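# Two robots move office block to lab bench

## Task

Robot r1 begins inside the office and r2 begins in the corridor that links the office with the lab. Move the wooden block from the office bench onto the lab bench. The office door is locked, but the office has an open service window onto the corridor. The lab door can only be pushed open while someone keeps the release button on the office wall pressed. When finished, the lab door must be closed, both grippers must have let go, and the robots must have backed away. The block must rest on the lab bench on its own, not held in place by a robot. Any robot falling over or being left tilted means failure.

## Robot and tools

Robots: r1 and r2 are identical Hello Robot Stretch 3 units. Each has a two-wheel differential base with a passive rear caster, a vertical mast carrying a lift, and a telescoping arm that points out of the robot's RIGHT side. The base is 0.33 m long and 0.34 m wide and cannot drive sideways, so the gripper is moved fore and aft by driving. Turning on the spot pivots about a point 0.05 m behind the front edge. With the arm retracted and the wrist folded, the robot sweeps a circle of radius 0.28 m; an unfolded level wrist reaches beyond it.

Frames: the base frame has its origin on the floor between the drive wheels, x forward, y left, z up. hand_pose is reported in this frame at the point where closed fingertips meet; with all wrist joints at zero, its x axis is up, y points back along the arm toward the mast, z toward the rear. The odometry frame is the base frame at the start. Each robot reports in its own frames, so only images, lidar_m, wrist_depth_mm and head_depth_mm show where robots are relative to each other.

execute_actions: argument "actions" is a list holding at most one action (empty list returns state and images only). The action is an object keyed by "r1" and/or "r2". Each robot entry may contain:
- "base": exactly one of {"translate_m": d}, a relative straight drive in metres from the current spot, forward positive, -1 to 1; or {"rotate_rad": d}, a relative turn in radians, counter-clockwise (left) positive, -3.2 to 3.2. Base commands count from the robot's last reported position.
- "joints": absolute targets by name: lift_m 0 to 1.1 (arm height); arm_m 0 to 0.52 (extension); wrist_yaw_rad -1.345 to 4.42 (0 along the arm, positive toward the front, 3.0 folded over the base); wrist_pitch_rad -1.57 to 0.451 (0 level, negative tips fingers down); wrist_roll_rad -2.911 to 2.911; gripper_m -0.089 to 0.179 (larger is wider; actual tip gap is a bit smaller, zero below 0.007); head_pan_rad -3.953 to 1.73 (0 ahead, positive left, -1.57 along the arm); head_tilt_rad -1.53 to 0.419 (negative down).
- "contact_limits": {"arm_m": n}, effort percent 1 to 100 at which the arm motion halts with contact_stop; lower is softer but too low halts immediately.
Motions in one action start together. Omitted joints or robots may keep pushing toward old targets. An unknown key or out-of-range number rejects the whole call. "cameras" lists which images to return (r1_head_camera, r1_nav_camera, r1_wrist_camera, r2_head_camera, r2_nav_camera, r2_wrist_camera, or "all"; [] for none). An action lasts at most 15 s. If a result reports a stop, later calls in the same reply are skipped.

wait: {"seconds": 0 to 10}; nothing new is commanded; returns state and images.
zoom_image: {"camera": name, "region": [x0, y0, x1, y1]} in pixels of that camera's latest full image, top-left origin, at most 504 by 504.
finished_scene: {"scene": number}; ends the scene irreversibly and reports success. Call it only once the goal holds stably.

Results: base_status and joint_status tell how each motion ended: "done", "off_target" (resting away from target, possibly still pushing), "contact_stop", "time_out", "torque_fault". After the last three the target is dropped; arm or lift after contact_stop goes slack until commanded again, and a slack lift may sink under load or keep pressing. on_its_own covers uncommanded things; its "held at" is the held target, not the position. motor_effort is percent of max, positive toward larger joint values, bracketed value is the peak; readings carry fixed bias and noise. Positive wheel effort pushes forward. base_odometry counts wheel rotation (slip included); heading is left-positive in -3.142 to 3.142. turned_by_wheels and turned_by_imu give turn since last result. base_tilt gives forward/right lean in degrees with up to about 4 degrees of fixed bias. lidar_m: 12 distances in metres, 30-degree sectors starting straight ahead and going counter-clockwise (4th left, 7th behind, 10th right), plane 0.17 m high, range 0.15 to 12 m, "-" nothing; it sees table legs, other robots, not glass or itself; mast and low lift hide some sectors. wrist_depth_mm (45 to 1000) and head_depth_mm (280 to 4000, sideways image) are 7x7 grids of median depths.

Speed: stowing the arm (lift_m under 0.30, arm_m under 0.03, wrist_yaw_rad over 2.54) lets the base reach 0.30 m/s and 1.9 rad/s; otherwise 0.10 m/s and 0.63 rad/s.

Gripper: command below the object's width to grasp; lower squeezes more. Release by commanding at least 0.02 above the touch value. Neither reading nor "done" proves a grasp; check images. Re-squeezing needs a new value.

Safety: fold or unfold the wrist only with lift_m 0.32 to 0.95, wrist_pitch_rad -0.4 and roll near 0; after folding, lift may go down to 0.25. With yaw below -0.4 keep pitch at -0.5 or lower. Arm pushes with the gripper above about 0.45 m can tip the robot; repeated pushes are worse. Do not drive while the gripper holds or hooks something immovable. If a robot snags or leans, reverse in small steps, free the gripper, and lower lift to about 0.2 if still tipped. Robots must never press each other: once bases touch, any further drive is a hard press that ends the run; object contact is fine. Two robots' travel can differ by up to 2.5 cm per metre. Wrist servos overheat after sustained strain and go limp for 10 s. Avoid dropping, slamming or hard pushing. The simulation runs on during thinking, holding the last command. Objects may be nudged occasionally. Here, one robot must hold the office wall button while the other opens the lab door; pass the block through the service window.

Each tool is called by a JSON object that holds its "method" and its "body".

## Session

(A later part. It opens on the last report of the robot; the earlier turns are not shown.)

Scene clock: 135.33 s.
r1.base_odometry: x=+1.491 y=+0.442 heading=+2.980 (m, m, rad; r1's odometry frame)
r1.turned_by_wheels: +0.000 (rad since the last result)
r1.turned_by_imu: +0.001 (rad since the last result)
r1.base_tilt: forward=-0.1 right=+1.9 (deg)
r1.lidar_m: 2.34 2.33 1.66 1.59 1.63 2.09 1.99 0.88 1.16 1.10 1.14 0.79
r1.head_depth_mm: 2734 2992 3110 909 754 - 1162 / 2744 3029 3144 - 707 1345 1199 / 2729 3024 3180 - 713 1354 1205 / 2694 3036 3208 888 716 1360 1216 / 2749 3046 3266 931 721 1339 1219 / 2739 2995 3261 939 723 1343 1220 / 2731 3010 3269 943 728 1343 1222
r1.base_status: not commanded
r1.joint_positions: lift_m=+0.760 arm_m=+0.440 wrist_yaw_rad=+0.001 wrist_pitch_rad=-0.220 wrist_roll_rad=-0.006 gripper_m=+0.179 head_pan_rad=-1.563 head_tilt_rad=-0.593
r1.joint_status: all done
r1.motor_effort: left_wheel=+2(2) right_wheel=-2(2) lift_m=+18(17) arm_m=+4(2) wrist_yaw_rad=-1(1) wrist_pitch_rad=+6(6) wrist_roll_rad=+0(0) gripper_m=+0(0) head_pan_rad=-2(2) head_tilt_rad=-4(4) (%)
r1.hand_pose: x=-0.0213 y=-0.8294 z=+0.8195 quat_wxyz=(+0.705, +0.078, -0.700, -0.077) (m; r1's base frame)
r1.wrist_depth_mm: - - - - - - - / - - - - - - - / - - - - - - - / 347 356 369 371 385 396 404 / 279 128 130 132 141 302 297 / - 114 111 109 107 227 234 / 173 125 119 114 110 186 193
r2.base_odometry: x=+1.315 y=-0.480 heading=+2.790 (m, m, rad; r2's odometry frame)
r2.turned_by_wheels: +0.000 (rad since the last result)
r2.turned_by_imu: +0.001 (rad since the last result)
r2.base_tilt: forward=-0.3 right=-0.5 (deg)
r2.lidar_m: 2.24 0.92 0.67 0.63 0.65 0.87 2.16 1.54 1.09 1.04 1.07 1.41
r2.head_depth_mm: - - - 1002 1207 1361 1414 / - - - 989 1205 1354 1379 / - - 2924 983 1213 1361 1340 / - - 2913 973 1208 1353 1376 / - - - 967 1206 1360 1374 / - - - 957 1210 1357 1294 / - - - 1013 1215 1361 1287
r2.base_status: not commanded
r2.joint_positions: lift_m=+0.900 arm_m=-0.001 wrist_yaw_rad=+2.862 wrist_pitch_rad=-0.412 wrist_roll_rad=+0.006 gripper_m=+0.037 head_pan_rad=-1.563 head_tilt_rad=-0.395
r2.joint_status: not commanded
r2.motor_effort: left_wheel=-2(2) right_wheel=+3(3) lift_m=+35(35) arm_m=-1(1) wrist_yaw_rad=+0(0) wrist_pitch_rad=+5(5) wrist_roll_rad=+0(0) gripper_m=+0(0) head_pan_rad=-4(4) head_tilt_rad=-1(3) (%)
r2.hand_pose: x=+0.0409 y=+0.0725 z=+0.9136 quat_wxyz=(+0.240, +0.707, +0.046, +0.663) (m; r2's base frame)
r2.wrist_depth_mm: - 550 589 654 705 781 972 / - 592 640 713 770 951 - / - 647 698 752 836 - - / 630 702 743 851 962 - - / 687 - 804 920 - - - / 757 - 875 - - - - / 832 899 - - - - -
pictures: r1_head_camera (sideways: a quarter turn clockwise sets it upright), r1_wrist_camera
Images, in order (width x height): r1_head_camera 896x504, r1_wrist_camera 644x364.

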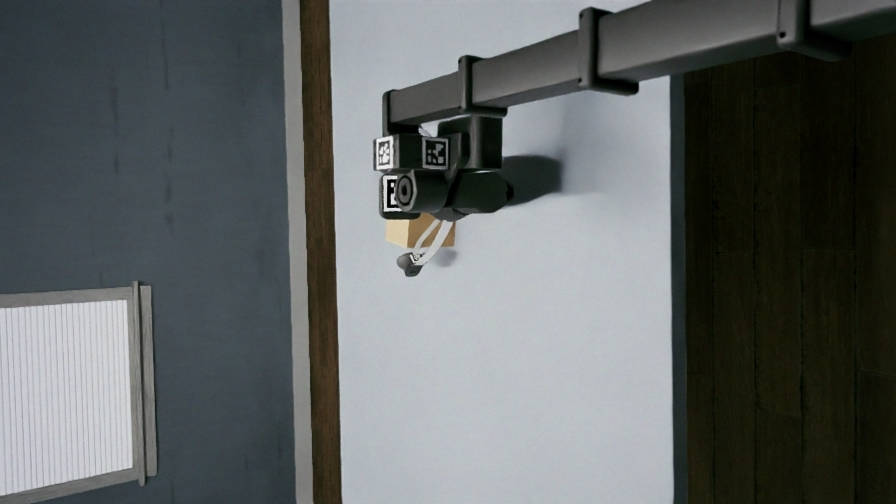

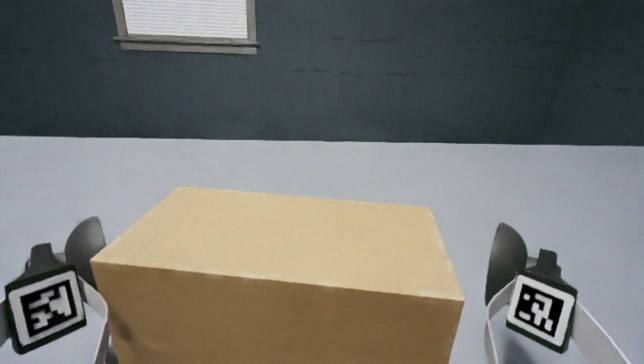

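{"method": "execute_actions", "body": {"actions": [{"r1":{"joints":{"lift_m":0.735}}}], "cameras": []}}

{"method": "execute_actions", "body": {"actions": [{"r1":{"joints":{"gripper_m":0.09}}}], "cameras": ["r1_wrist_camera"]}}

{"method": "execute_actions", "body": {"actions": [{"r1":{"joints":{"lift_m":0.85}}}], "cameras": ["r1_wrist_camera","r1_head_camera"]}}

Scene clock: 138.40 s.
r1.base_odometry: x=+1.491 y=+0.442 heading=+2.980 (m, m, rad; r1's odometry frame)
r1.turned_by_wheels: +0.000 (rad since the last result)
r1.turned_by_imu: +0.000 (rad since the last result)
r1.base_tilt: forward=-0.1 right=+1.9 (deg)
r1.lidar_m: 2.34 2.33 1.67 1.59 1.63 2.09 1.99 0.88 1.16 1.11 1.14 0.79
r1.head_depth_mm: 2712 3025 3133 908 729 - - / 2720 3044 3175 1039 687 1344 1200 / 2681 2996 3188 - 712 1355 1207 / 2724 3021 3172 889 717 1363 1212 / 2714 3071 3261 931 720 1337 1216 / 2741 3045 3276 936 723 1337 1219 / 2742 3025 3237 946 728 1349 1224
r1.base_status: not commanded
r1.joint_positions: lift_m=+0.735 arm_m=+0.440 wrist_yaw_rad=+0.001 wrist_pitch_rad=-0.220 wrist_roll_rad=-0.006 gripper_m=+0.179 head_pan_rad=-1.563 head_tilt_rad=-0.593
r1.joint_status: all done
r1.motor_effort: left_wheel=+2(3) right_wheel=-3(2) lift_m=+18(18) arm_m=+3(3) wrist_yaw_rad=+0(1) wrist_pitch_rad=+6(6) wrist_roll_rad=+0(0) gripper_m=+0(0) head_pan_rad=-1(2) head_tilt_rad=-4(4) (%)
r1.hand_pose: x=-0.0213 y=-0.8294 z=+0.7945 quat_wxyz=(+0.705, +0.078, -0.700, -0.077) (m; r1's base frame)
r1.wrist_depth_mm: - - - - - - - / - - - - - - - / 428 447 462 477 494 517 - / 294 110 113 116 119 327 339 / 222 105 102 98 96 242 248 / - 114 110 106 102 176 196 / 144 125 119 114 110 155 161
r2.base_odometry: x=+1.315 y=-0.480 heading=+2.790 (m, m, rad; r2's odometry frame)
r2.turned_by_wheels: +0.000 (rad since the last result)
r2.turned_by_imu: +0.001 (rad since the last result)
r2.base_tilt: forward=-0.3 right=-0.5 (deg)
r2.lidar_m: 2.24 0.92 0.66 0.63 0.65 0.87 2.16 1.54 1.09 1.04 1.07 1.41
r2.head_depth_mm: - - - 1000 1211 1347 1415 / - - - 994 1208 1351 1381 / - - 2930 984 1212 1353 1348 / - - 2900 973 1206 1362 1375 / - - - 963 1214 1358 1371 / - - - 956 1213 1361 1290 / - - - 1014 1212 1357 1290
r2.base_status: not commanded
r2.joint_positions: lift_m=+0.900 arm_m=-0.001 wrist_yaw_rad=+2.862 wrist_pitch_rad=-0.412 wrist_roll_rad=+0.006 gripper_m=+0.037 head_pan_rad=-1.563 head_tilt_rad=-0.395
r2.joint_status: not commanded
r2.motor_effort: left_wheel=-2(1) right_wheel=+2(2) lift_m=+35(35) arm_m=+0(1) wrist_yaw_rad=+0(1) wrist_pitch_rad=+5(5) wrist_roll_rad=+0(0) gripper_m=+0(1) head_pan_rad=-3(3) head_tilt_rad=-3(2) (%)
r2.hand_pose: x=+0.0409 y=+0.0725 z=+0.9136 quat_wxyz=(+0.240, +0.707, +0.046, +0.663) (m; r2's base frame)
r2.wrist_depth_mm: - 553 594 637 701 784 986 / - 592 642 702 778 970 - / - 640 694 755 857 - - / 628 690 758 848 948 - - / 689 - 814 926 - - - / 749 - 883 - - - - / 830 906 - - - - -
pictures: none
No camera images: the call's "cameras" was empty. Leave "cameras" out to get every camera's image.

Scene clock: 139.77 s.
r1.base_odometry: x=+1.491 y=+0.442 heading=+2.980 (m, m, rad; r1's odometry frame)
r1.turned_by_wheels: +0.000 (rad since the last result)
r1.turned_by_imu: +0.000 (rad since the last result)
r1.base_tilt: forward=-0.2 right=+2.0 (deg)
r1.lidar_m: 2.34 2.33 1.67 1.59 1.63 2.09 1.99 0.88 1.16 1.10 1.14 0.78
r1.head_depth_mm: 2744 3036 3135 909 728 - - / 2723 3015 3136 1040 687 1363 1198 / 2728 3058 3197 - 712 1358 1207 / 2729 3051 3189 888 713 1357 1207 / 2725 3050 3238 931 722 1332 1215 / 2743 3076 3315 938 723 1330 1222 / 2771 3051 3275 950 729 1345 1221
r1.base_status: not commanded
r1.joint_positions: lift_m=+0.735 arm_m=+0.440 wrist_yaw_rad=-0.001 wrist_pitch_rad=-0.219 wrist_roll_rad=-0.005 gripper_m=+0.091 head_pan_rad=-1.563 head_tilt_rad=-0.593
r1.joint_status: all done
r1.motor_effort: left_wheel=+2(3) right_wheel=-2(3) lift_m=+18(18) arm_m=+3(3) wrist_yaw_rad=+1(1) wrist_pitch_rad=+6(6) wrist_roll_rad=+0(1) gripper_m=-21(96) head_pan_rad=-2(2) head_tilt_rad=-4(5) (%)
r1.hand_pose: x=-0.0217 y=-0.8295 z=+0.7947 quat_wxyz=(+0.705, +0.078, -0.701, -0.078) (m; r1's base frame)
r1.wrist_depth_mm: - - - - - - - / - - - - - - - / 434 445 460 481 498 523 - / 292 114 113 116 119 330 340 / 223 119 111 104 98 242 247 / - 127 120 112 105 - 194 / 145 141 130 121 113 153 161
r2.base_odometry: x=+1.315 y=-0.480 heading=+2.790 (m, m, rad; r2's odometry frame)
r2.turned_by_wheels: +0.000 (rad since the last result)
r2.turned_by_imu: +0.000 (rad since the last result)
r2.base_tilt: forward=-0.3 right=-0.5 (deg)
r2.lidar_m: 2.24 0.92 0.67 0.63 0.65 0.87 2.15 1.54 1.09 1.04 1.06 1.42
r2.head_depth_mm: - - - 1000 1207 1355 1413 / - - - 992 1206 1355 1385 / - - 2942 983 1211 1353 1341 / - - 2897 974 1208 1358 1373 / - - - 965 1211 1355 1368 / - - - 956 1212 1359 1291 / - - - 1012 1214 1363 1287
r2.base_status: not commanded
r2.joint_positions: lift_m=+0.900 arm_m=-0.001 wrist_yaw_rad=+2.862 wrist_pitch_rad=-0.412 wrist_roll_rad=+0.006 gripper_m=+0.037 head_pan_rad=-1.563 head_tilt_rad=-0.395
r2.joint_status: not commanded
r2.motor_effort: left_wheel=-1(2) right_wheel=+2(2) lift_m=+35(35) arm_m=-1(1) wrist_yaw_rad=+0(0) wrist_pitch_rad=+6(5) wrist_roll_rad=+0(0) gripper_m=+0(0) head_pan_rad=-3(3) head_tilt_rad=-3(2) (%)
r2.hand_pose: x=+0.0409 y=+0.0725 z=+0.9136 quat_wxyz=(+0.240, +0.707, +0.046, +0.663) (m; r2's base frame)
r2.wrist_depth_mm: - 555 593 652 702 780 970 / - 594 646 699 769 976 - / - 641 699 765 853 - - / 623 712 765 835 966 - - / 687 - 800 938 - - - / 757 - 887 - - - - / 831 885 - - - - -
pictures: r1_wrist_camera
Images, in order (width x height): r1_wrist_camera 644x364.

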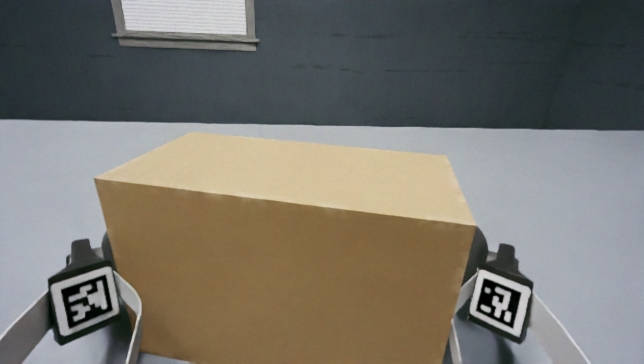

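Scene clock: 141.63 s.
r1.base_odometry: x=+1.491 y=+0.442 heading=+2.980 (m, m, rad; r1's odometry frame)
r1.turned_by_wheels: +0.000 (rad since the last result)
r1.turned_by_imu: +0.000 (rad since the last result)
r1.base_tilt: forward=-0.2 right=+2.0 (deg)
r1.lidar_m: 2.34 2.33 1.66 1.59 1.63 2.09 1.99 0.88 1.16 1.11 1.14 0.79
r1.head_depth_mm: 2735 2968 3111 - - 1353 1203 / 2709 3011 3261 873 709 1347 1200 / 2720 3067 3267 880 708 1360 1210 / 2720 3035 3243 925 716 1354 1208 / 2708 3069 3273 932 722 1336 1214 / 2758 3068 3202 943 722 1354 1221 / 2736 3052 3292 946 729 1351 1226
r1.base_status: not commanded
r1.joint_positions: lift_m=+0.850 arm_m=+0.440 wrist_yaw_rad=-0.001 wrist_pitch_rad=-0.241 wrist_roll_rad=-0.005 gripper_m=+0.094 head_pan_rad=-1.563 head_tilt_rad=-0.593
r1.joint_status: all done
r1.motor_effort: left_wheel=+2(2) right_wheel=-2(2) lift_m=+30(31) arm_m=+3(3) wrist_yaw_rad=+1(0) wrist_pitch_rad=+13(14) wrist_roll_rad=-1(1) gripper_m=-21(23) head_pan_rad=-2(2) head_tilt_rad=-4(4) (%)
r1.hand_pose: x=-0.0217 y=-0.8277 z=+0.9039 quat_wxyz=(+0.704, +0.085, -0.700, -0.085) (m; r1's base frame)
r1.wrist_depth_mm: - - - - - - - / - - - - - - - / - - - - - - - / - - 142 - - - - / 405 140 133 126 120 462 452 / 339 130 125 119 113 359 355 / 266 124 118 112 108 280 296
r2.base_odometry: x=+1.315 y=-0.480 heading=+2.790 (m, m, rad; r2's odometry frame)
r2.turned_by_wheels: +0.000 (rad since the last result)
r2.turned_by_imu: +0.000 (rad since the last result)
r2.base_tilt: forward=-0.3 right=-0.5 (deg)
r2.lidar_m: 2.25 0.92 0.66 0.63 0.65 0.86 2.15 1.54 1.09 1.04 1.06 1.42
r2.head_depth_mm: - - - 1003 1208 1359 1417 / - - - 994 1206 1354 1383 / - - 2951 983 1210 1353 1341 / - - 2919 974 1210 1361 1368 / - - - 967 1209 1353 1370 / - - - 955 1211 1361 1293 / - - - 1013 1209 1366 1288
r2.base_status: not commanded
r2.joint_positions: lift_m=+0.900 arm_m=-0.001 wrist_yaw_rad=+2.862 wrist_pitch_rad=-0.412 wrist_roll_rad=+0.006 gripper_m=+0.037 head_pan_rad=-1.563 head_tilt_rad=-0.395
r2.joint_status: not commanded
r2.motor_effort: left_wheel=-2(2) right_wheel=+2(2) lift_m=+35(35) arm_m=-1(1) wrist_yaw_rad=+0(0) wrist_pitch_rad=+5(5) wrist_roll_rad=+0(0) gripper_m=+0(0) head_pan_rad=-3(4) head_tilt_rad=-2(2) (%)
r2.hand_pose: x=+0.0409 y=+0.0725 z=+0.9136 quat_wxyz=(+0.240, +0.707, +0.046, +0.663) (m; r2's base frame)
r2.wrist_depth_mm: - 550 587 656 699 777 966 / - 592 642 694 783 956 - / - 644 699 762 850 - - / 621 719 759 839 935 - - / 678 - 828 939 - - - / 756 - 875 - - - - / 822 897 - - - - -
pictures: r1_head_camera (sideways: a quarter turn clockwise sets it upright), r1_wrist_camera
Images, in order (width x height): r1_head_camera 896x504, r1_wrist_camera 644x364.

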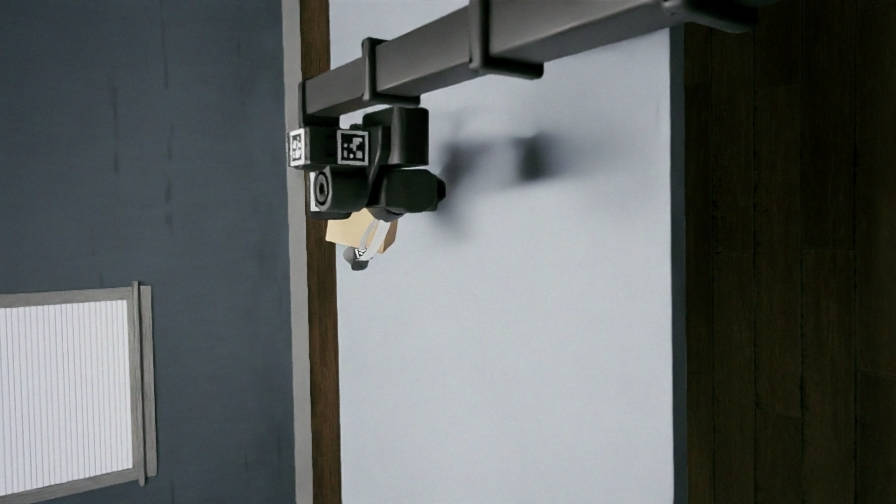

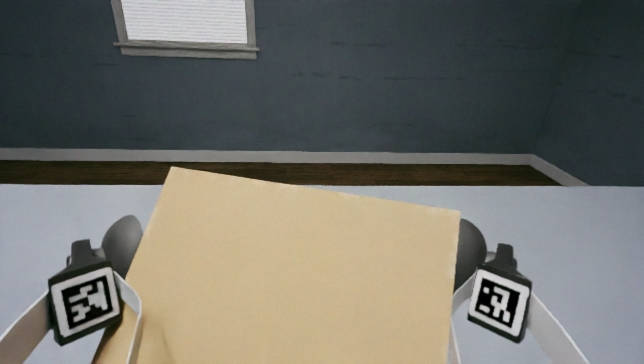

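{"method": "execute_actions", "body": {"actions": [{"r1":{"joints":{"gripper_m":0.075,"lift_m":0.9,"arm_m":0.0}}}], "cameras": ["r1_wrist_camera"]}}

{"method": "execute_actions", "body": {"actions": [{"r1":{"base":{"translate_m":1.0},"joints":{"lift_m":1.08}}}], "cameras": []}}

{"method": "execute_actions", "body": {"actions": [{"r1":{"base":{"translate_m":0.35}}}], "cameras": []}}

{"method": "execute_actions", "body": {"actions": [{"r1":{"base":{"rotate_rad":-1.555}}}], "cameras": []}}

{"method": "execute_actions", "body": {"actions": [{"r1":{"base":{"translate_m":0.9},"joints":{"head_tilt_rad":-0.4}}}], "cameras": ["r1_wrist_camera","r1_head_camera","r2_head_camera"]}}

Scene clock: 153.07 s.
r1.base_odometry: x=+1.491 y=+0.442 heading=+2.980 (m, m, rad; r1's odometry frame)
r1.turned_by_wheels: +0.000 (rad since the last result)
r1.turned_by_imu: +0.001 (rad since the last result)
r1.base_tilt: forward=-0.2 right=+1.9 (deg)
r1.lidar_m: 2.34 2.34 1.67 1.59 1.63 2.09 2.00 0.88 1.16 1.11 1.14 0.79
r1.head_depth_mm: 2718 3041 3154 905 703 - - / 2732 3037 3179 913 666 - - / 2740 3048 3209 918 439 - - / 2703 3057 3228 927 446 1363 1205 / 2726 3028 3284 933 719 1361 1211 / 2749 3038 3274 941 724 1332 1216 / 2746 3070 3253 943 728 1352 1228
r1.base_status: not commanded
r1.joint_positions: lift_m=+0.900 arm_m=+0.002 wrist_yaw_rad=+0.000 wrist_pitch_rad=-0.241 wrist_roll_rad=-0.005 gripper_m=+0.093 head_pan_rad=-1.563 head_tilt_rad=-0.593
r1.joint_status: gripper_m off_target (ended at +0.093, target +0.075); the others done
joint sent to its limit — the command would take r1.arm_m past its lower limit, so that joint was sent only as far as its limit.
r1.on_its_own: gripper_m is held at +0.093, not at your +0.075, by its stall guard, which is still easing
r1.motor_effort: left_wheel=+2(2) right_wheel=-2(2) lift_m=+30(32) arm_m=-3(3) wrist_yaw_rad=+0(1) wrist_pitch_rad=+13(13) wrist_roll_rad=-1(0) gripper_m=-10(91) head_pan_rad=-2(2) head_tilt_rad=-4(4) (%)
r1.hand_pose: x=-0.0216 y=-0.3904 z=+0.9539 quat_wxyz=(+0.704, +0.085, -0.700, -0.085) (m; r1's base frame)
r1.wrist_depth_mm: - - - - - - - / - - - - - - - / - - - - - - - / 642 653 143 684 702 727 736 / 492 140 133 126 120 555 546 / 410 130 125 119 113 437 433 / 322 124 118 112 108 343 359
r2.base_odometry: x=+1.315 y=-0.480 heading=+2.790 (m, m, rad; r2's odometry frame)
r2.turned_by_wheels: +0.000 (rad since the last result)
r2.turned_by_imu: +0.002 (rad since the last result)
r2.base_tilt: forward=-0.3 right=-0.5 (deg)
r2.lidar_m: 2.24 0.92 0.67 0.63 0.65 0.87 2.16 1.53 1.09 1.04 1.06 1.42
r2.head_depth_mm: - - - 1001 1206 1355 1417 / - - - 993 1212 1353 1383 / - - 2928 981 1210 1354 1345 / - - 2925 975 1213 1364 1379 / - - - 968 1210 1364 1367 / - - - 957 1210 1361 1292 / - - - 1011 1216 1362 1290
r2.base_status: not commanded
r2.joint_positions: lift_m=+0.900 arm_m=-0.001 wrist_yaw_rad=+2.862 wrist_pitch_rad=-0.412 wrist_roll_rad=+0.006 gripper_m=+0.037 head_pan_rad=-1.563 head_tilt_rad=-0.395
r2.joint_status: not commanded
r2.motor_effort: left_wheel=-2(1) right_wheel=+2(2) lift_m=+35(35) arm_m=-1(1) wrist_yaw_rad=+0(0) wrist_pitch_rad=+6(5) wrist_roll_rad=+0(0) gripper_m=+0(0) head_pan_rad=-3(3) head_tilt_rad=-2(2) (%)
r2.hand_pose: x=+0.0409 y=+0.0725 z=+0.9136 quat_wxyz=(+0.240, +0.707, +0.046, +0.663) (m; r2's base frame)
r2.wrist_depth_mm: - 553 592 638 697 769 946 / - 593 636 703 775 954 - / - 642 691 757 877 - - / 615 708 755 847 948 - - / 679 - 811 928 - - - / 753 - 893 - - - - / 822 896 - - - - -
pictures: r1_wrist_camera
Images, in order (width x height): r1_wrist_camera 644x364.

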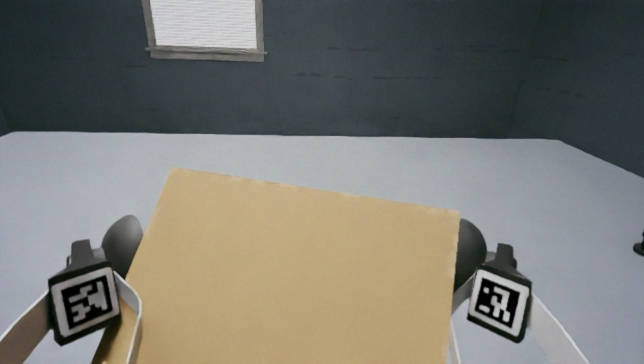

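Scene clock: 164.47 s.
r1.base_odometry: x=+0.504 y=+0.603 heading=+2.980 (m, m, rad; r1's odometry frame)
r1.turned_by_wheels: +0.000 (rad since the last result)
r1.turned_by_imu: +0.007 (rad since the last result)
r1.base_tilt: forward=-0.2 right=+2.0 (deg)
r1.lidar_m: 1.33 1.37 1.69 1.62 1.67 2.24 2.99 1.57 0.54 1.16 1.95 1.39
r1.head_depth_mm: 2597 - - - - 1315 1196 / 2629 - - - - - 1202 / 2642 - - - - 1379 1207 / 2680 2984 342 2075 1763 1435 1207 / 2685 3015 3267 2276 1760 1441 1215 / 2722 3012 3221 2295 1772 1446 1219 / 2722 3048 3184 2340 1784 1454 1222
r1.base_status: done
r1.joint_positions: lift_m=+1.080 arm_m=+0.002 wrist_yaw_rad=+0.000 wrist_pitch_rad=-0.241 wrist_roll_rad=-0.005 gripper_m=+0.094 head_pan_rad=-1.563 head_tilt_rad=-0.593
r1.joint_status: all done
r1.on_its_own: gripper_m is held at +0.093, not at your +0.075, by its stall guard, which is not easing now
r1.motor_effort: left_wheel=+1(10) right_wheel=-2(3) lift_m=+29(31) arm_m=-3(3) wrist_yaw_rad=+2(0) wrist_pitch_rad=+12(13) wrist_roll_rad=-1(1) gripper_m=-21(21) head_pan_rad=-2(2) head_tilt_rad=-4(4) (%)
r1.hand_pose: x=-0.0216 y=-0.3904 z=+1.1339 quat_wxyz=(+0.704, +0.085, -0.700, -0.085) (m; r1's base frame)
r1.wrist_depth_mm: - - - - - - - / - - - - - - - / - - - - - - - / - - 143 - - - - / - 140 133 126 120 911 863 / - 130 125 119 113 700 696 / - 124 118 113 108 555 585
r2.base_odometry: x=+1.315 y=-0.480 heading=+2.790 (m, m, rad; r2's odometry frame)
r2.turned_by_wheels: +0.000 (rad since the last result)
r2.turned_by_imu: +0.002 (rad since the last result)
r2.base_tilt: forward=-0.3 right=-0.6 (deg)
r2.lidar_m: 2.24 0.92 0.67 0.63 0.65 0.86 2.15 1.54 1.09 1.04 1.07 1.42
r2.head_depth_mm: - - - 1003 1208 1356 1410 / - - - 991 1213 1357 1382 / - - 2947 981 1208 1355 1340 / - - 2898 974 1212 1360 1375 / - - - 965 1212 1362 1369 / - - - 960 1212 1358 1290 / - - - 1013 1213 1362 1285
r2.base_status: not commanded
r2.joint_positions: lift_m=+0.900 arm_m=-0.001 wrist_yaw_rad=+2.862 wrist_pitch_rad=-0.412 wrist_roll_rad=+0.006 gripper_m=+0.037 head_pan_rad=-1.563 head_tilt_rad=-0.395
r2.joint_status: not commanded
r2.motor_effort: left_wheel=-2(2) right_wheel=+2(3) lift_m=+35(35) arm_m=-1(1) wrist_yaw_rad=+0(1) wrist_pitch_rad=+6(5) wrist_roll_rad=+0(0) gripper_m=+0(0) head_pan_rad=-4(3) head_tilt_rad=-3(3) (%)
r2.hand_pose: x=+0.0409 y=+0.0725 z=+0.9136 quat_wxyz=(+0.240, +0.707, +0.046, +0.663) (m; r2's base frame)
r2.wrist_depth_mm: - 543 593 645 711 792 988 / - 593 638 695 765 954 - / - 645 692 756 860 - - / 627 703 765 854 955 - - / 681 - 842 928 - - - / 752 - 878 - - - - / 840 903 - - - - -
pictures: none
No camera images: the call's "cameras" was empty. Leave "cameras" out to get every camera's image.

Scene clock: 169.30 s.
r1.base_odometry: x=+0.158 y=+0.659 heading=+2.980 (m, m, rad; r1's odometry frame)
r1.turned_by_wheels: +0.000 (rad since the last result)
r1.turned_by_imu: +0.003 (rad since the last result)
r1.base_tilt: forward=-0.2 right=+1.9 (deg)
r1.lidar_m: 0.98 1.01 1.33 1.63 1.67 2.26 2.16 0.80 1.26 3.17 1.43 1.03
r1.head_depth_mm: 2565 - - - - 1318 1201 / 2605 - - - - - 1199 / 2604 - - - - 1390 1205 / 2694 3008 342 2100 1748 1425 1213 / 2708 3013 3268 2298 1776 1444 1210 / 2708 3036 3216 2304 1778 1453 1216 / 2637 2644 2606 2325 1781 1454 1226
r1.base_status: done
r1.joint_positions: lift_m=+1.080 arm_m=+0.002 wrist_yaw_rad=+0.000 wrist_pitch_rad=-0.241 wrist_roll_rad=-0.005 gripper_m=+0.094 head_pan_rad=-1.563 head_tilt_rad=-0.593
r1.joint_status: not commanded
r1.on_its_own: gripper_m is held at +0.093, not at your +0.075, by its stall guard, which is not easing now
r1.motor_effort: left_wheel=+1(8) right_wheel=-1(3) lift_m=+30(29) arm_m=-3(3) wrist_yaw_rad=+1(0) wrist_pitch_rad=+13(13) wrist_roll_rad=-1(1) gripper_m=-22(21) head_pan_rad=-2(2) head_tilt_rad=-4(5) (%)
r1.hand_pose: x=-0.0216 y=-0.3904 z=+1.1339 quat_wxyz=(+0.704, +0.085, -0.700, -0.085) (m; r1's base frame)
r1.wrist_depth_mm: - - - - - - - / - - - - - - - / - - - - - - - / - - 143 - - - - / - 140 132 126 119 - 875 / - 131 125 119 113 - 729 / - 124 118 112 108 - -
r2.base_odometry: x=+1.315 y=-0.480 heading=+2.790 (m, m, rad; r2's odometry frame)
r2.turned_by_wheels: +0.000 (rad since the last result)
r2.turned_by_imu: +0.001 (rad since the last result)
r2.base_tilt: forward=-0.3 right=-0.4 (deg)
r2.lidar_m: 2.25 0.92 0.67 0.63 0.65 0.86 2.15 1.54 1.09 1.04 1.07 1.42
r2.head_depth_mm: - - - 1000 1206 1354 1409 / - - - 996 1209 1357 1383 / - - 2964 985 1210 1355 1343 / - - 2916 972 1213 1362 1375 / - - - 966 1210 1358 1372 / - - - 959 1209 1359 1292 / - - - 1015 1216 1362 1286
r2.base_status: not commanded
r2.joint_positions: lift_m=+0.900 arm_m=-0.001 wrist_yaw_rad=+2.862 wrist_pitch_rad=-0.412 wrist_roll_rad=+0.006 gripper_m=+0.037 head_pan_rad=-1.563 head_tilt_rad=-0.395
r2.joint_status: not commanded
r2.motor_effort: left_wheel=-2(1) right_wheel=+2(3) lift_m=+35(35) arm_m=-1(1) wrist_yaw_rad=+0(0) wrist_pitch_rad=+5(5) wrist_roll_rad=+0(0) gripper_m=+0(0) head_pan_rad=-4(4) head_tilt_rad=-2(3) (%)
r2.hand_pose: x=+0.0409 y=+0.0725 z=+0.9136 quat_wxyz=(+0.240, +0.707, +0.046, +0.663) (m; r2's base frame)
r2.wrist_depth_mm: - 551 600 642 711 802 973 / - 593 634 693 750 961 - / - 644 703 781 851 - - / 622 714 751 849 963 - - / 675 - 836 949 - - - / 761 - 891 - - - - / 835 916 - - - - -
pictures: none
No camera images: the call's "cameras" was empty. Leave "cameras" out to get every camera's image.

Scene clock: 172.70 s.
r1.base_odometry: x=+0.158 y=+0.659 heading=+1.425 (m, m, rad; r1's odometry frame)
r1.turned_by_wheels: -1.555 (rad since the last result)
r1.turned_by_imu: -1.578 (rad since the last result)
r1.base_tilt: forward=-0.2 right=+1.9 (deg)
r1.lidar_m: 3.16 1.41 1.02 0.98 1.01 1.34 1.63 1.68 2.27 2.16 0.80 1.26
r1.head_depth_mm: 2733 - - - - 1315 1195 / 2780 - - - - - 1196 / 2812 - - - - 1394 1205 / 2876 3178 342 2094 1772 1434 1209 / 2877 3146 3487 2281 1767 1447 1216 / 2887 3020 2769 2305 1781 1451 1223 / 2906 3148 1347 1086 1786 1187 1230
r1.base_status: done
r1.joint_positions: lift_m=+1.080 arm_m=+0.002 wrist_yaw_rad=+0.000 wrist_pitch_rad=-0.241 wrist_roll_rad=-0.005 gripper_m=+0.094 head_pan_rad=-1.563 head_tilt_rad=-0.593
r1.joint_status: not commanded
r1.on_its_own: gripper_m is held at +0.093, not at your +0.075, by its stall guard, which is not easing now
r1.motor_effort: left_wheel=+3(9) right_wheel=-3(7) lift_m=+29(30) arm_m=-3(3) wrist_yaw_rad=+0(0) wrist_pitch_rad=+13(13) wrist_roll_rad=-1(1) gripper_m=-20(20) head_pan_rad=-2(2) head_tilt_rad=-4(4) (%)
r1.hand_pose: x=-0.0216 y=-0.3904 z=+1.1339 quat_wxyz=(+0.704, +0.085, -0.700, -0.085) (m; r1's base frame)
r1.wrist_depth_mm: - - - - - - - / - - - - - - - / - - - - - - - / - - 142 - - - - / 798 140 133 126 120 - - / 658 130 125 119 113 - - / - 124 118 113 108 - -
r2.base_odometry: x=+1.315 y=-0.480 heading=+2.790 (m, m, rad; r2's odometry frame)
r2.turned_by_wheels: +0.000 (rad since the last result)
r2.turned_by_imu: +0.001 (rad since the last result)
r2.base_tilt: forward=-0.3 right=-0.5 (deg)
r2.lidar_m: 2.25 0.92 0.67 0.63 0.65 0.86 2.15 1.54 1.09 1.04 1.07 1.42
r2.head_depth_mm: - - - 1002 1205 1356 1413 / - - - 992 1208 1358 1388 / - - 2964 981 1211 1355 1344 / - - 2922 972 1215 1356 1373 / - - - 967 1212 1354 1370 / - - - 956 1212 1353 1296 / - - - 1013 1214 1360 1291
r2.base_status: not commanded
r2.joint_positions: lift_m=+0.900 arm_m=-0.001 wrist_yaw_rad=+2.862 wrist_pitch_rad=-0.412 wrist_roll_rad=+0.006 gripper_m=+0.037 head_pan_rad=-1.563 head_tilt_rad=-0.395
r2.joint_status: not commanded
r2.motor_effort: left_wheel=-1(2) right_wheel=+2(2) lift_m=+35(35) arm_m=-1(0) wrist_yaw_rad=+0(0) wrist_pitch_rad=+5(5) wrist_roll_rad=+0(0) gripper_m=+0(1) head_pan_rad=-3(3) head_tilt_rad=-3(1) (%)
r2.hand_pose: x=+0.0409 y=+0.0725 z=+0.9136 quat_wxyz=(+0.240, +0.707, +0.046, +0.663) (m; r2's base frame)
r2.wrist_depth_mm: - 555 589 644 704 803 972 / - 591 642 697 765 939 - / - 640 704 764 851 - - / 622 709 752 856 935 - - / 672 - 836 928 - - - / 748 - 896 - - - - / 841 907 - - - - -
pictures: none
No camera images: the call's "cameras" was empty. Leave "cameras" out to get every camera's image.

Scene clock: 183.03 s.
r1.base_odometry: x=+0.288 y=+1.549 heading=+1.426 (m, m, rad; r1's odometry frame)
r1.turned_by_wheels: +0.000 (rad since the last result)
r1.turned_by_imu: +0.006 (rad since the last result)
r1.base_tilt: forward=-0.2 right=+1.9 (deg)
r1.lidar_m: 2.25 1.44 1.03 0.99 1.03 1.39 2.53 2.62 0.80 0.68 0.69 2.34
r1.head_depth_mm: 2822 3028 - - - - - / 2824 3101 - - - - - / 2861 3075 - - - - 1309 / 2882 3100 3250 355 823 1559 1343 / 2888 3109 3379 2845 902 875 996 / 2889 3112 3400 3224 2115 1570 1364 / 2918 3162 3405 3264 2225 1685 1363
r1.base_status: done
r1.joint_positions: lift_m=+1.080 arm_m=+0.002 wrist_yaw_rad=+0.000 wrist_pitch_rad=-0.241 wrist_roll_rad=-0.005 gripper_m=+0.094 head_pan_rad=-1.563 head_tilt_rad=-0.409
r1.joint_status: all done
r1.on_its_own: gripper_m is held at +0.093, not at your +0.075, by its stall guard, which is not easing now
r1.motor_effort: left_wheel=+2(10) right_wheel=-3(3) lift_m=+30(29) arm_m=-3(3) wrist_yaw_rad=+1(0) wrist_pitch_rad=+12(13) wrist_roll_rad=+0(0) gripper_m=-20(21) head_pan_rad=-3(2) head_tilt_rad=+5(24) (%)
r1.hand_pose: x=-0.0216 y=-0.3904 z=+1.1339 quat_wxyz=(+0.704, +0.085, -0.700, -0.085) (m; r1's base frame)
r1.wrist_depth_mm: - - - - - - - / - - - - - - - / - - - - - - - / - - 142 - - - - / - 140 133 126 120 - - / - 130 125 119 114 739 - / - 124 118 112 108 578 -
r2.base_odometry: x=+1.315 y=-0.480 heading=+2.790 (m, m, rad; r2's odometry frame)
r2.turned_by_wheels: +0.000 (rad since the last result)
r2.turned_by_imu: +0.002 (rad since the last result)
r2.base_tilt: forward=-0.3 right=-0.5 (deg)
r2.lidar_m: 2.24 0.92 0.67 0.63 0.65 0.86 2.15 1.54 1.09 1.04 1.06 1.42
r2.head_depth_mm: - - - 1000 1212 1350 1410 / - - - 993 1206 1355 1386 / - - 2932 985 1211 1354 1338 / - 2260 2708 978 1210 1357 1373 / - - - 969 1207 1361 1372 / - - - 957 1211 1358 1289 / - - - 1011 1213 1358 1288
r2.base_status: not commanded
r2.joint_positions: lift_m=+0.900 arm_m=-0.001 wrist_yaw_rad=+2.862 wrist_pitch_rad=-0.412 wrist_roll_rad=+0.006 gripper_m=+0.037 head_pan_rad=-1.563 head_tilt_rad=-0.395
r2.joint_status: not commanded
r2.motor_effort: left_wheel=-2(1) right_wheel=+3(3) lift_m=+35(35) arm_m=-1(1) wrist_yaw_rad=+0(0) wrist_pitch_rad=+5(5) wrist_roll_rad=+0(0) gripper_m=+0(0) head_pan_rad=-4(4) head_tilt_rad=-2(3) (%)
r2.hand_pose: x=+0.0409 y=+0.0725 z=+0.9136 quat_wxyz=(+0.240, +0.707, +0.046, +0.663) (m; r2's base frame)
r2.wrist_depth_mm: - 556 595 643 701 784 969 / - 597 646 702 781 964 - / - 649 706 775 865 - - / 621 713 749 847 930 - - / 681 - 824 930 - - - / 756 - 867 - - - - / 822 914 - - - - -
pictures: r1_head_camera (sideways: a quarter turn clockwise sets it upright), r1_wrist_camera, r2_head_camera (sideways: a quarter turn clockwise sets it upright)
Images, in order (width x height): r1_head_camera 896x504, r1_wrist_camera 644x364, r2_head_camera 896x504.

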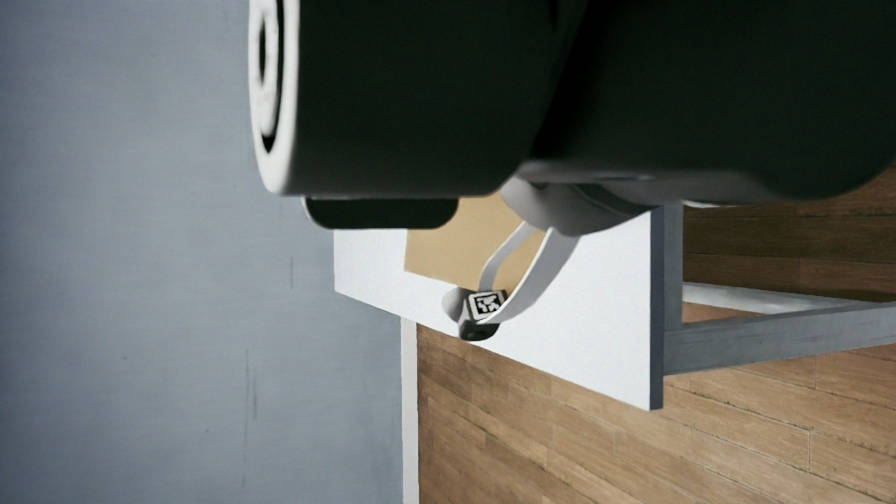

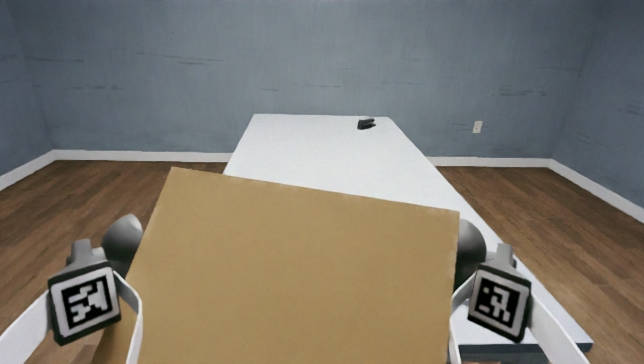

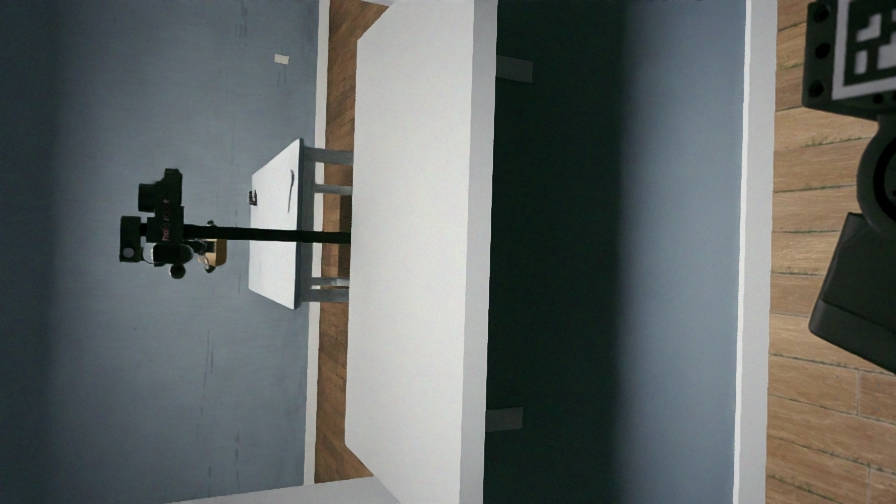

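{"method": "execute_actions", "body": {"actions": [{"r1":{"base":{"rotate_rad":3.09}}}], "cameras": ["r1_wrist_camera","r1_nav_camera","r2_head_camera"]}}

Scene clock: 191.10 s.
r1.base_odometry: x=+0.288 y=+1.549 heading=-1.768 (m, m, rad; r1's odometry frame)
r1.turned_by_wheels: +3.090 (rad since the last result)
r1.turned_by_imu: +3.137 (rad since the last result)
r1.base_tilt: forward=-0.2 right=+1.9 (deg)
r1.lidar_m: 2.53 2.60 0.80 0.71 0.68 2.36 2.25 1.48 1.05 0.99 1.02 1.35
r1.head_depth_mm: 2456 2647 - - - - - / 2401 2593 - - - - - / 2400 2596 - - - - 1310 / 2394 2510 2727 355 1178 1292 1347 / 2419 2553 2784 1011 1159 1295 1354 / 2406 2585 2773 951 1154 1296 1354 / 2431 2595 2789 958 1159 1289 1365
r1.base_status: done
r1.joint_positions: lift_m=+1.080 arm_m=+0.002 wrist_yaw_rad=+0.000 wrist_pitch_rad=-0.241 wrist_roll_rad=-0.005 gripper_m=+0.094 head_pan_rad=-1.563 head_tilt_rad=-0.408
r1.joint_status: not commanded
r1.on_its_own: gripper_m is held at +0.093, not at your +0.075, by its stall guard, which is not easing now
r1.motor_effort: left_wheel=-3(8) right_wheel=+3(7) lift_m=+29(29) arm_m=-3(3) wrist_yaw_rad=-1(0) wrist_pitch_rad=+13(12) wrist_roll_rad=-1(1) gripper_m=-22(21) head_pan_rad=-2(2) head_tilt_rad=+5(5) (%)
r1.hand_pose: x=-0.0216 y=-0.3904 z=+1.1339 quat_wxyz=(+0.704, +0.085, -0.700, -0.085) (m; r1's base frame)
r1.wrist_depth_mm: - - - - - 700 713 / 769 - - - - 745 761 / 739 - - - - 806 822 / 713 720 142 754 772 850 876 / 575 140 133 126 120 923 945 / 864 130 125 119 113 - - / 969 123 118 113 108 - -
r2.base_odometry: x=+1.315 y=-0.480 heading=+2.790 (m, m, rad; r2's odometry frame)
r2.turned_by_wheels: +0.000 (rad since the last result)
r2.turned_by_imu: +0.002 (rad since the last result)
r2.base_tilt: forward=-0.3 right=-0.5 (deg)
r2.lidar_m: 2.24 0.92 0.67 0.63 0.65 0.86 2.15 1.54 1.09 1.04 1.06 1.41
r2.head_depth_mm: - - - 1002 1205 1350 1417 / - - - 993 1207 1355 1384 / - - 2928 984 1208 1353 1340 / - 1918 2922 972 1210 1355 1375 / - - - 966 1212 1356 1372 / - - - 958 1212 1358 1298 / - - - 1014 1214 1361 1282
r2.base_status: not commanded
r2.joint_positions: lift_m=+0.900 arm_m=-0.001 wrist_yaw_rad=+2.862 wrist_pitch_rad=-0.412 wrist_roll_rad=+0.006 gripper_m=+0.037 head_pan_rad=-1.563 head_tilt_rad=-0.395
r2.joint_status: not commanded
r2.motor_effort: left_wheel=-1(2) right_wheel=+3(2) lift_m=+35(35) arm_m=-1(1) wrist_yaw_rad=+1(0) wrist_pitch_rad=+5(5) wrist_roll_rad=+0(0) gripper_m=+0(0) head_pan_rad=-3(4) head_tilt_rad=-2(3) (%)
r2.hand_pose: x=+0.0409 y=+0.0725 z=+0.9136 quat_wxyz=(+0.240, +0.707, +0.046, +0.663) (m; r2's base frame)
r2.wrist_depth_mm: - 544 596 647 693 778 990 / - 605 650 711 770 958 - / - 638 695 766 851 - - / 619 700 766 839 951 - - / 679 - 818 920 - - - / 752 - 891 - - - - / 823 912 - - - - -
pictures: r1_nav_camera (sideways: a quarter turn counterclockwise sets it upright), r1_wrist_camera, r2_head_camera (sideways: a quarter turn clockwise sets it upright)
Images, in order (width x height): r1_nav_camera 672x504, r1_wrist_camera 644x364, r2_head_camera 896x504.

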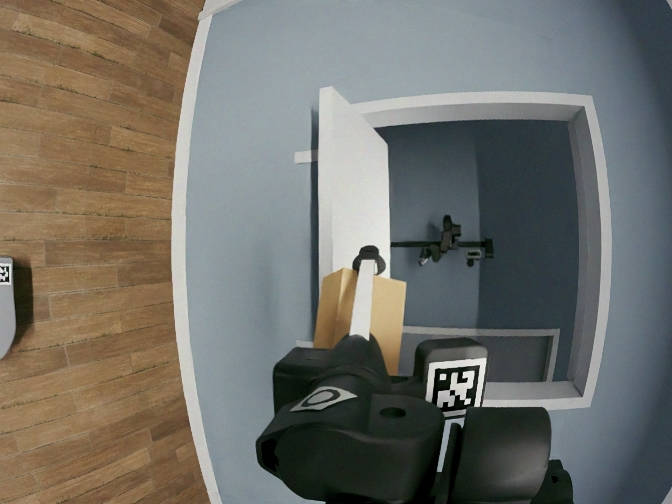

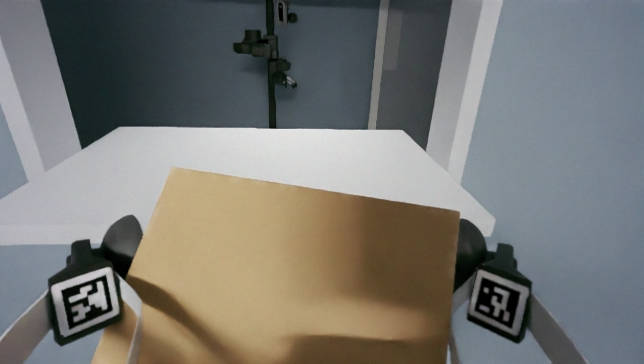

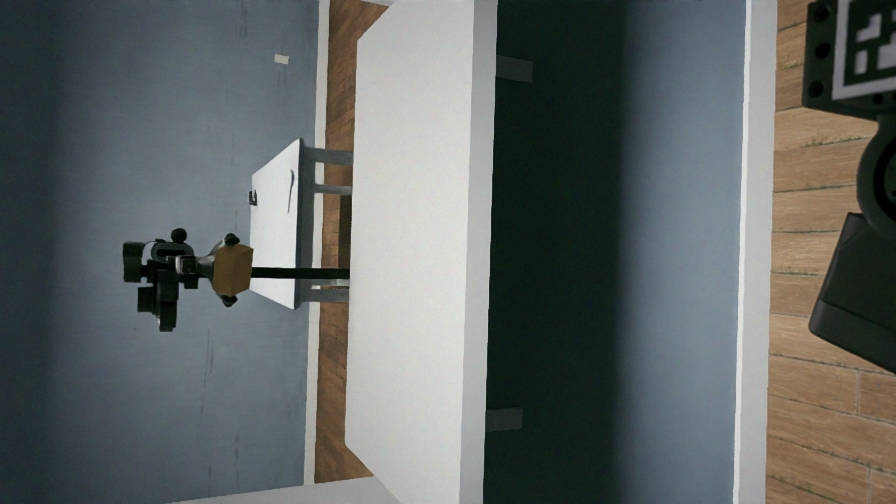

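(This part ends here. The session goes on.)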